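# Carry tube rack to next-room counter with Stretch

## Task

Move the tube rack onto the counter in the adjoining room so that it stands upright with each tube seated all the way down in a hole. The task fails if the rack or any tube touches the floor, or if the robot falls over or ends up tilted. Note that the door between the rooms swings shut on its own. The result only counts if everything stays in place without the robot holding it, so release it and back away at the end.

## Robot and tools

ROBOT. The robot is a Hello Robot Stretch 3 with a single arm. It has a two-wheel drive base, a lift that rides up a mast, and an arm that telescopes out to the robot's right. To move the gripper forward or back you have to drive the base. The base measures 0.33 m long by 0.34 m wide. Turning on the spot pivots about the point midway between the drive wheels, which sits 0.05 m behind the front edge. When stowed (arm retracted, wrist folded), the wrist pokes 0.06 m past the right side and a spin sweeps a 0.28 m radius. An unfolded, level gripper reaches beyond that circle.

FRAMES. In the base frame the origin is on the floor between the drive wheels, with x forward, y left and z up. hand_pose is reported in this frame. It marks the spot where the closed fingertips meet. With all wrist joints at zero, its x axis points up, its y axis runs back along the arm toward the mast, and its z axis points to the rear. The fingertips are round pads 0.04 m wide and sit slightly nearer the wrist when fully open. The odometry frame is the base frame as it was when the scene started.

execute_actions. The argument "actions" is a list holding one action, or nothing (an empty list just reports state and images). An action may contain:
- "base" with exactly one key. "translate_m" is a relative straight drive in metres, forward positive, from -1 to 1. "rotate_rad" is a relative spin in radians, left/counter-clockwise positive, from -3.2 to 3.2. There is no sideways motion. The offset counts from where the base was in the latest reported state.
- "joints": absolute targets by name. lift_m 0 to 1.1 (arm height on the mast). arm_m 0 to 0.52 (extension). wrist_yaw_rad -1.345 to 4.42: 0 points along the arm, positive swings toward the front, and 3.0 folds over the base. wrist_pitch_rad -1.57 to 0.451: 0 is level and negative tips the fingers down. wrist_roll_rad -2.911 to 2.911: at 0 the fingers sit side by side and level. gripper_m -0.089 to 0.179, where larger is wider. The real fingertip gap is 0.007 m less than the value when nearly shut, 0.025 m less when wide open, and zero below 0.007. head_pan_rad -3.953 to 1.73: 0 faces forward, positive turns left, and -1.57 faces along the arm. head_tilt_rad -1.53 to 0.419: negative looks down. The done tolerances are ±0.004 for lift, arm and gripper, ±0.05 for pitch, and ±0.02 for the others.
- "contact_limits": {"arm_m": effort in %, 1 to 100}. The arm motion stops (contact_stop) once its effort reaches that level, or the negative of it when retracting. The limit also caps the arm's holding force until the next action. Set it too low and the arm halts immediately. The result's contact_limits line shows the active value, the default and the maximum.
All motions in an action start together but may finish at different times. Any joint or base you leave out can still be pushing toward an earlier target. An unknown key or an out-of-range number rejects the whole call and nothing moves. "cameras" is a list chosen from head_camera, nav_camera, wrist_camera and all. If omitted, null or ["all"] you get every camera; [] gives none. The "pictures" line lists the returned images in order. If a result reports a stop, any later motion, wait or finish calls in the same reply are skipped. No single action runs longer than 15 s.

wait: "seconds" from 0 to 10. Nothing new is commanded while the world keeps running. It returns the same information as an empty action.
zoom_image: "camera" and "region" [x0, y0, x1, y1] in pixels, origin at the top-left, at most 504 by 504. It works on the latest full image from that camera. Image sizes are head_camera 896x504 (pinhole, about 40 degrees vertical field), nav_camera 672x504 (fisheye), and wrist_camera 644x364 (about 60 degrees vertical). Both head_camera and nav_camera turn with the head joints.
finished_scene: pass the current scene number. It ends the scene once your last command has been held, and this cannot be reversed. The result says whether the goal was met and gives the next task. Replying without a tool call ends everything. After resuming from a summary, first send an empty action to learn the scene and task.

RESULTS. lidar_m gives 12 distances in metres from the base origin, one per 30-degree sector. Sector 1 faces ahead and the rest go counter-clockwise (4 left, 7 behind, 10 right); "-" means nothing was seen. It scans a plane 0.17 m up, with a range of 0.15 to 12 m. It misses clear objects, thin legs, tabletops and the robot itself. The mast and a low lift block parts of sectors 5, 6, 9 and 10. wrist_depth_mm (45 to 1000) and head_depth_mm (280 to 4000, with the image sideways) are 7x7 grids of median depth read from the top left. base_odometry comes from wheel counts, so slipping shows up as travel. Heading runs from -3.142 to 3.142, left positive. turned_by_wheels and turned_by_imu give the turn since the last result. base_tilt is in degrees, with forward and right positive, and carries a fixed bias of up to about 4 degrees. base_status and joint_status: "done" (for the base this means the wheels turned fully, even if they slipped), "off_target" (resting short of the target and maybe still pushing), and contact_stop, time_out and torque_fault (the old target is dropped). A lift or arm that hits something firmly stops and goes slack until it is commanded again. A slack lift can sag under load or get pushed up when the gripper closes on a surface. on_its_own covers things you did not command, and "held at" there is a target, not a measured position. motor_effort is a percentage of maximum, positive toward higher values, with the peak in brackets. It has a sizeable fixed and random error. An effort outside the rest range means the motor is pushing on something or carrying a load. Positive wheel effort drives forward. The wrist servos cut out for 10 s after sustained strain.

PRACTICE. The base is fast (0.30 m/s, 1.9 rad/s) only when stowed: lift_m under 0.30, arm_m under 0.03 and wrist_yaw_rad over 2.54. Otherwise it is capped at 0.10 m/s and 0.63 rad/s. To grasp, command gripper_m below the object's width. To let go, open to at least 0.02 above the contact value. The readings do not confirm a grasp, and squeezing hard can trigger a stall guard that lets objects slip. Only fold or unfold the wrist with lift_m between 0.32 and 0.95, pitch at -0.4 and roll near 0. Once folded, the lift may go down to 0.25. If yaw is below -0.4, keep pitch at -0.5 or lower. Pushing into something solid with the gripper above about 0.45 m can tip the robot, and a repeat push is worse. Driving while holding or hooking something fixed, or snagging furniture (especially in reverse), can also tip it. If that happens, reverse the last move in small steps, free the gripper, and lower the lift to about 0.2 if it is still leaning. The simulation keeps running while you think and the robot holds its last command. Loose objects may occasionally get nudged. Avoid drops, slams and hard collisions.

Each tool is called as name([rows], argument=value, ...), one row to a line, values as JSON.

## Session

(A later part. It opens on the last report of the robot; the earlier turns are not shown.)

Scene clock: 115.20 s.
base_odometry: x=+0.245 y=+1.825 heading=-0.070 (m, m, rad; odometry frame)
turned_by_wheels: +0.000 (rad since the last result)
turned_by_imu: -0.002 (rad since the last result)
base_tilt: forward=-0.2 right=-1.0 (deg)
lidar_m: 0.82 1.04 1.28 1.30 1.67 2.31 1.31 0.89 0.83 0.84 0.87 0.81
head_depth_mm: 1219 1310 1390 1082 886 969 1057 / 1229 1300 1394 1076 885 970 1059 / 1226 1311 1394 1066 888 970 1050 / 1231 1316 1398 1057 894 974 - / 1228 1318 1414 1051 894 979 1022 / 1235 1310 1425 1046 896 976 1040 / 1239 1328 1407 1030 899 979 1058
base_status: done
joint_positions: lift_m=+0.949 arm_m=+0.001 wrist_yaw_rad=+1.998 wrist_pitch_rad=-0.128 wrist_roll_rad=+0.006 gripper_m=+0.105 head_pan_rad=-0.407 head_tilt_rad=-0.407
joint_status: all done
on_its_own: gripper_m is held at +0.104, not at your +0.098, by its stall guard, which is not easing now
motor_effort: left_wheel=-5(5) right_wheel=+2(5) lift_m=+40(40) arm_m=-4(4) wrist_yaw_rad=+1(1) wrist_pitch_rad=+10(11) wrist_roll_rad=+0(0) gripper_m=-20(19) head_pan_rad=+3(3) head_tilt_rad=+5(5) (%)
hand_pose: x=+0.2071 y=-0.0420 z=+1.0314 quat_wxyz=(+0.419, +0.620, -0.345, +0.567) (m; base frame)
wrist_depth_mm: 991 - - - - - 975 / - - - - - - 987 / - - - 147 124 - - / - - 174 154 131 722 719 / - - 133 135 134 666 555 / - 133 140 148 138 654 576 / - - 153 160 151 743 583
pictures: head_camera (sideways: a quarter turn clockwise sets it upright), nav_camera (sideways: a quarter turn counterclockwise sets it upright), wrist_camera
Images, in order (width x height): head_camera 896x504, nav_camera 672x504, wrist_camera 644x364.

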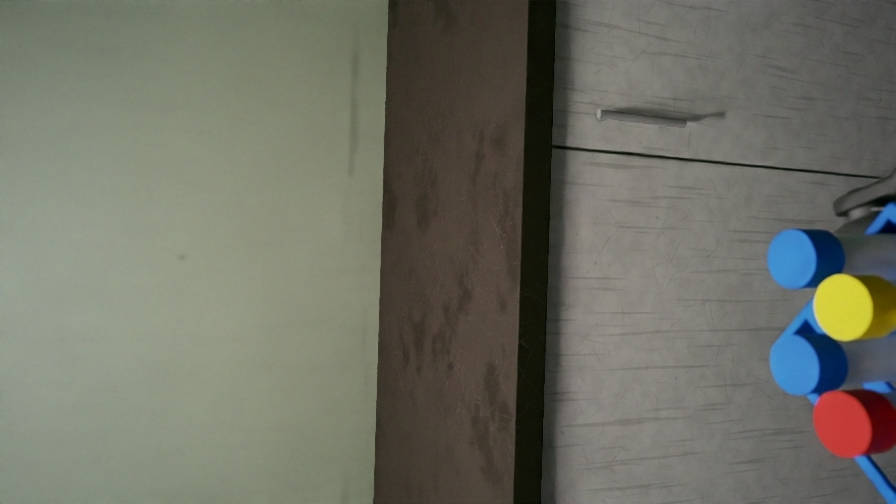

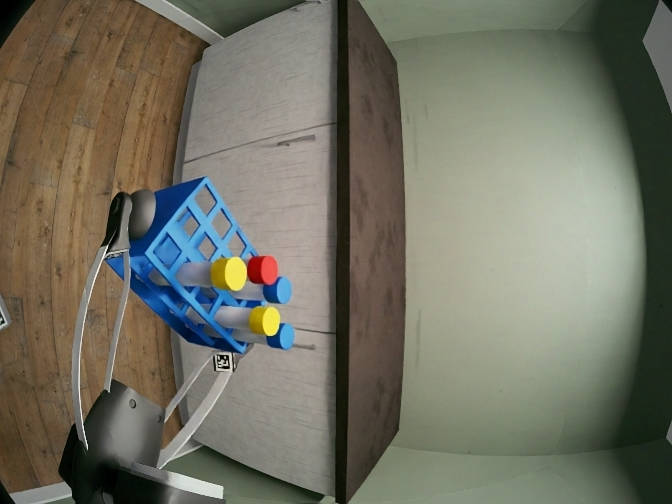

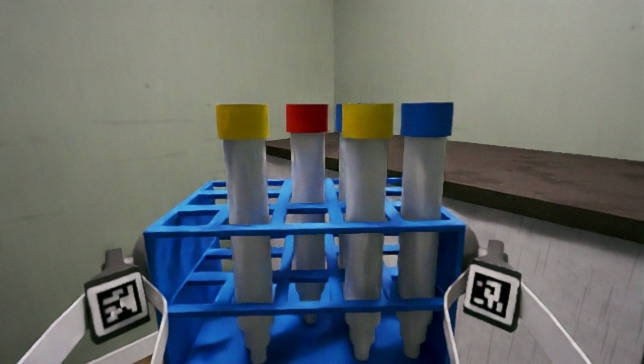

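execute_actions([
  {"base":{"translate_m":0.18}},
], cameras=[])

execute_actions([
  {"base":{"rotate_rad":1.13},"joints":{"wrist_yaw_rad":0,"head_pan_rad":-1.57}},
], cameras=[])

execute_actions([
  {"joints":{"arm_m":0.45}},
], cameras=["wrist_camera"])

Scene clock: 121.43 s.
base_odometry: x=+0.425 y=+1.813 heading=-0.071 (m, m, rad; odometry frame)
turned_by_wheels: +0.000 (rad since the last result)
turned_by_imu: -0.001 (rad since the last result)
base_tilt: forward=-0.1 right=-1.1 (deg)
lidar_m: 0.66 0.83 1.21 1.23 1.57 2.47 1.43 0.97 0.90 0.92 0.70 0.65
head_depth_mm: 1076 1149 1226 1087 733 752 830 / 1084 1149 1233 1076 729 758 827 / 1083 1148 1238 1068 726 757 821 / 1087 1156 1235 1055 725 759 - / 1089 1160 1239 1055 723 760 - / 1098 1156 1246 1038 725 762 - / 1093 1165 1258 1034 727 765 827
base_status: done
joint_positions: lift_m=+0.949 arm_m=+0.001 wrist_yaw_rad=+1.998 wrist_pitch_rad=-0.128 wrist_roll_rad=+0.006 gripper_m=+0.105 head_pan_rad=-0.407 head_tilt_rad=-0.407
joint_status: not commanded
on_its_own: gripper_m is held at +0.104, not at your +0.098, by its stall guard, which is not easing now
motor_effort: left_wheel=-4(6) right_wheel=+2(5) lift_m=+40(40) arm_m=-4(4) wrist_yaw_rad=+1(1) wrist_pitch_rad=+10(11) wrist_roll_rad=+0(0) gripper_m=-19(19) head_pan_rad=+3(3) head_tilt_rad=+5(5) (%)
hand_pose: x=+0.2071 y=-0.0420 z=+1.0314 quat_wxyz=(+0.419, +0.620, -0.345, +0.567) (m; base frame)
wrist_depth_mm: 937 - - - - - 861 / 964 - - - - - 863 / 975 - - 148 124 - 894 / - - 174 154 130 713 707 / - - 133 137 134 504 453 / - 133 140 147 139 504 442 / - - 153 159 151 571 447
pictures: none
No camera images: the call's "cameras" was empty. Leave "cameras" out to get every camera's image.

Scene clock: 124.17 s.
base_odometry: x=+0.425 y=+1.813 heading=+1.059 (m, m, rad; odometry frame)
turned_by_wheels: +1.130 (rad since the last result)
turned_by_imu: +1.143 (rad since the last result)
base_tilt: forward=+0.0 right=-1.1 (deg)
lidar_m: 1.21 1.25 1.70 2.48 1.30 0.94 0.91 0.94 0.68 0.65 0.67 0.90
head_depth_mm: 1087 1151 1238 1074 735 768 - / 1088 1158 1244 1077 695 395 830 / 1091 1164 1236 1063 402 387 - / 1088 1162 1240 1056 408 393 - / 1091 1162 1243 1049 729 426 842 / 1091 1162 1239 1039 727 765 838 / 1089 1158 1246 1034 726 764 836
base_status: done
joint_positions: lift_m=+0.949 arm_m=+0.001 wrist_yaw_rad=+0.003 wrist_pitch_rad=-0.128 wrist_roll_rad=+0.006 gripper_m=+0.105 head_pan_rad=-1.563 head_tilt_rad=-0.407
joint_status: all done
on_its_own: gripper_m is held at +0.104, not at your +0.098, by its stall guard, which is not easing now
motor_effort: left_wheel=-4(10) right_wheel=+3(5) lift_m=+41(40) arm_m=-4(4) wrist_yaw_rad=-5(7) wrist_pitch_rad=+11(10) wrist_roll_rad=+0(0) gripper_m=-19(19) head_pan_rad=-4(46) head_tilt_rad=+5(5) (%)
hand_pose: x=-0.0206 y=-0.3971 z=+1.0314 quat_wxyz=(+0.704, +0.047, -0.707, -0.044) (m; base frame)
wrist_depth_mm: 934 931 939 980 974 977 966 / 969 974 - - - - 956 / - - 128 149 124 - 958 / 755 752 174 155 131 714 712 / 470 438 133 136 134 477 458 / 445 133 140 148 138 486 495 / 464 481 153 159 150 516 519
pictures: none
No camera images: the call's "cameras" was empty. Leave "cameras" out to get every camera's image.

Scene clock: 128.67 s.
base_odometry: x=+0.425 y=+1.813 heading=+1.059 (m, m, rad; odometry frame)
turned_by_wheels: +0.000 (rad since the last result)
turned_by_imu: -0.001 (rad since the last result)
base_tilt: forward=-0.2 right=-1.1 (deg)
lidar_m: 1.21 1.25 1.70 2.47 1.30 0.94 0.91 0.93 0.68 0.65 0.67 0.89
head_depth_mm: 1087 1154 1235 1253 - 769 844 / 1084 1159 1225 942 731 768 841 / 1086 1157 1230 - 733 768 842 / 1090 1161 1235 883 728 767 841 / 1089 1158 1242 1041 727 765 841 / 1083 1167 1246 1039 730 766 839 / 1093 1162 1249 1032 728 765 840
base_status: not commanded
joint_positions: lift_m=+0.949 arm_m=+0.450 wrist_yaw_rad=+0.002 wrist_pitch_rad=-0.128 wrist_roll_rad=+0.006 gripper_m=+0.105 head_pan_rad=-1.563 head_tilt_rad=-0.407
joint_status: all done
on_its_own: gripper_m is held at +0.104, not at your +0.098, by its stall guard, which is not easing now
motor_effort: left_wheel=-4(4) right_wheel=+3(3) lift_m=+40(40) arm_m=+4(5) wrist_yaw_rad=-3(5) wrist_pitch_rad=+11(10) wrist_roll_rad=+0(0) gripper_m=-20(20) head_pan_rad=-3(4) head_tilt_rad=+6(5) (%)
hand_pose: x=-0.0210 y=-0.8457 z=+1.0314 quat_wxyz=(+0.704, +0.046, -0.707, -0.045) (m; base frame)
wrist_depth_mm: 519 523 530 540 540 552 554 / 539 550 552 560 568 572 577 / 572 573 570 146 124 607 609 / 595 607 174 154 130 625 635 / 463 431 134 137 134 473 447 / 356 134 140 148 138 346 331 / 272 249 153 160 151 253 261
pictures: wrist_camera
Images, in order (width x height): wrist_camera 644x364.

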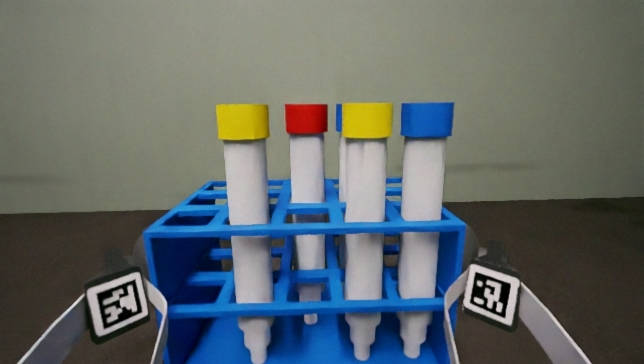

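(261−167)/1.3 = 72 mm down.

execute_actions([
  {"joints":{"lift_m":0.877}},
], cameras=[])

execute_actions([
  {"joints":{"gripper_m":0.175}},
], cameras=[])

execute_actions([
  {"joints":{"arm_m":0.2}},
], cameras=["wrist_camera"])

finished_scene(scene=2)

Scene clock: 133.43 s.
base_odometry: x=+0.425 y=+1.813 heading=+1.059 (m, m, rad; odometry frame)
turned_by_wheels: +0.000 (rad since the last result)
turned_by_imu: -0.001 (rad since the last result)
base_tilt: forward=-0.2 right=-1.0 (deg)
lidar_m: 1.21 1.25 1.70 2.48 1.30 0.94 0.90 0.93 0.68 0.65 0.67 0.89
head_depth_mm: 1092 1156 1242 1078 802 - 855 / 1093 1155 1244 1194 694 775 846 / 1084 1161 1245 1229 697 769 842 / 1088 1156 1242 1128 725 766 839 / 1093 1164 1239 1050 728 764 839 / 1092 1160 1240 1046 729 765 839 / 1091 1168 1243 1034 725 762 840
base_status: not commanded
joint_positions: lift_m=+0.878 arm_m=+0.450 wrist_yaw_rad=+0.002 wrist_pitch_rad=-0.125 wrist_roll_rad=+0.006 gripper_m=+0.105 head_pan_rad=-1.563 head_tilt_rad=-0.407
joint_status: all done
on_its_own: gripper_m is held at +0.104, not at your +0.098, by its stall guard, which is not easing now
motor_effort: left_wheel=-4(4) right_wheel=+3(3) lift_m=+11(37) arm_m=+4(4) wrist_yaw_rad=-3(4) wrist_pitch_rad=+9(10) wrist_roll_rad=+0(0) gripper_m=-19(20) head_pan_rad=-3(4) head_tilt_rad=+5(5) (%)
hand_pose: x=-0.0210 y=-0.8459 z=+0.9606 quat_wxyz=(+0.704, +0.045, -0.708, -0.044) (m; base frame)
wrist_depth_mm: 523 527 534 534 546 547 553 / 544 554 554 562 568 571 579 / 568 580 122 144 122 602 607 / 481 482 170 152 128 461 456 / 299 278 131 138 133 292 290 / 225 133 140 147 138 226 212 / - 160 159 159 152 161 167
pictures: none
No camera images: the call's "cameras" was empty. Leave "cameras" out to get every camera's image.

Scene clock: 134.63 s.
base_odometry: x=+0.425 y=+1.813 heading=+1.059 (m, m, rad; odometry frame)
turned_by_wheels: +0.000 (rad since the last result)
turned_by_imu: +0.000 (rad since the last result)
base_tilt: forward=+0.0 right=-0.9 (deg)
lidar_m: 1.21 1.26 1.70 2.47 1.30 0.94 0.91 0.94 0.68 0.65 0.67 0.89
head_depth_mm: 1088 1159 1239 1084 805 - 858 / 1095 1159 1234 1190 695 776 844 / 1080 1161 1243 1229 695 768 840 / 1090 1162 1239 1129 726 766 840 / 1089 1163 1243 1047 728 765 840 / 1090 1163 1244 1036 727 764 839 / 1097 1162 1248 1030 727 763 839
base_status: not commanded
joint_positions: lift_m=+0.878 arm_m=+0.450 wrist_yaw_rad=+0.002 wrist_pitch_rad=-0.123 wrist_roll_rad=+0.006 gripper_m=+0.175 head_pan_rad=-1.563 head_tilt_rad=-0.407
joint_status: all done
motor_effort: left_wheel=-4(4) right_wheel=+3(3) lift_m=+12(11) arm_m=+4(4) wrist_yaw_rad=-3(3) wrist_pitch_rad=+9(9) wrist_roll_rad=+0(0) gripper_m=+0(83) head_pan_rad=-4(3) head_tilt_rad=+5(5) (%)
hand_pose: x=-0.0210 y=-0.8460 z=+0.9611 quat_wxyz=(+0.704, +0.044, -0.708, -0.043) (m; base frame)
wrist_depth_mm: 521 527 537 540 546 547 553 / 545 552 557 559 566 571 576 / 576 570 119 143 119 598 603 / 486 483 172 152 128 465 458 / 302 279 131 141 131 317 291 / 232 145 140 148 136 - 213 / - 164 154 160 152 162 168
pictures: none
No camera images: the call's "cameras" was empty. Leave "cameras" out to get every camera's image.

Scene clock: 137.70 s.
base_odometry: x=+0.425 y=+1.813 heading=+1.059 (m, m, rad; odometry frame)
turned_by_wheels: +0.000 (rad since the last result)
turned_by_imu: -0.001 (rad since the last result)
base_tilt: forward=+0.0 right=-1.1 (deg)
lidar_m: 1.21 1.25 1.70 2.47 1.30 0.94 0.90 0.93 0.68 0.65 0.67 0.90
head_depth_mm: 1088 1155 1238 1086 768 - 860 / 1086 1162 1246 1071 802 - 868 / 1086 1158 1246 938 796 - 865 / 1088 1155 1238 871 754 775 855 / 1088 1154 1248 1049 748 765 840 / 1092 1163 1246 1043 728 763 840 / 1091 1164 1247 1032 726 764 838
base_status: not commanded
joint_positions: lift_m=+0.878 arm_m=+0.200 wrist_yaw_rad=+0.002 wrist_pitch_rad=-0.122 wrist_roll_rad=+0.006 gripper_m=+0.175 head_pan_rad=-1.563 head_tilt_rad=-0.407
joint_status: all done
motor_effort: left_wheel=-4(4) right_wheel=+3(3) lift_m=+11(12) arm_m=-5(10) wrist_yaw_rad=-4(3) wrist_pitch_rad=+8(9) wrist_roll_rad=+0(0) gripper_m=+0(1) head_pan_rad=-4(3) head_tilt_rad=+5(5) (%)
hand_pose: x=-0.0210 y=-0.5968 z=+0.9614 quat_wxyz=(+0.704, +0.044, -0.708, -0.043) (m; base frame)
wrist_depth_mm: 750 753 766 769 772 786 799 / 794 788 801 799 812 825 834 / 820 808 811 375 843 856 867 / 494 491 484 385 476 468 468 / 305 315 302 300 299 319 295 / 232 220 219 218 220 - 228 / - 215 219 224 254 261 267
pictures: wrist_camera
Images, in order (width x height): wrist_camera 644x364.

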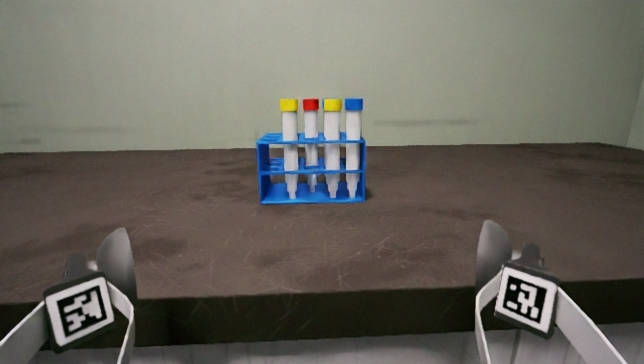

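The scene is finished: the task was done.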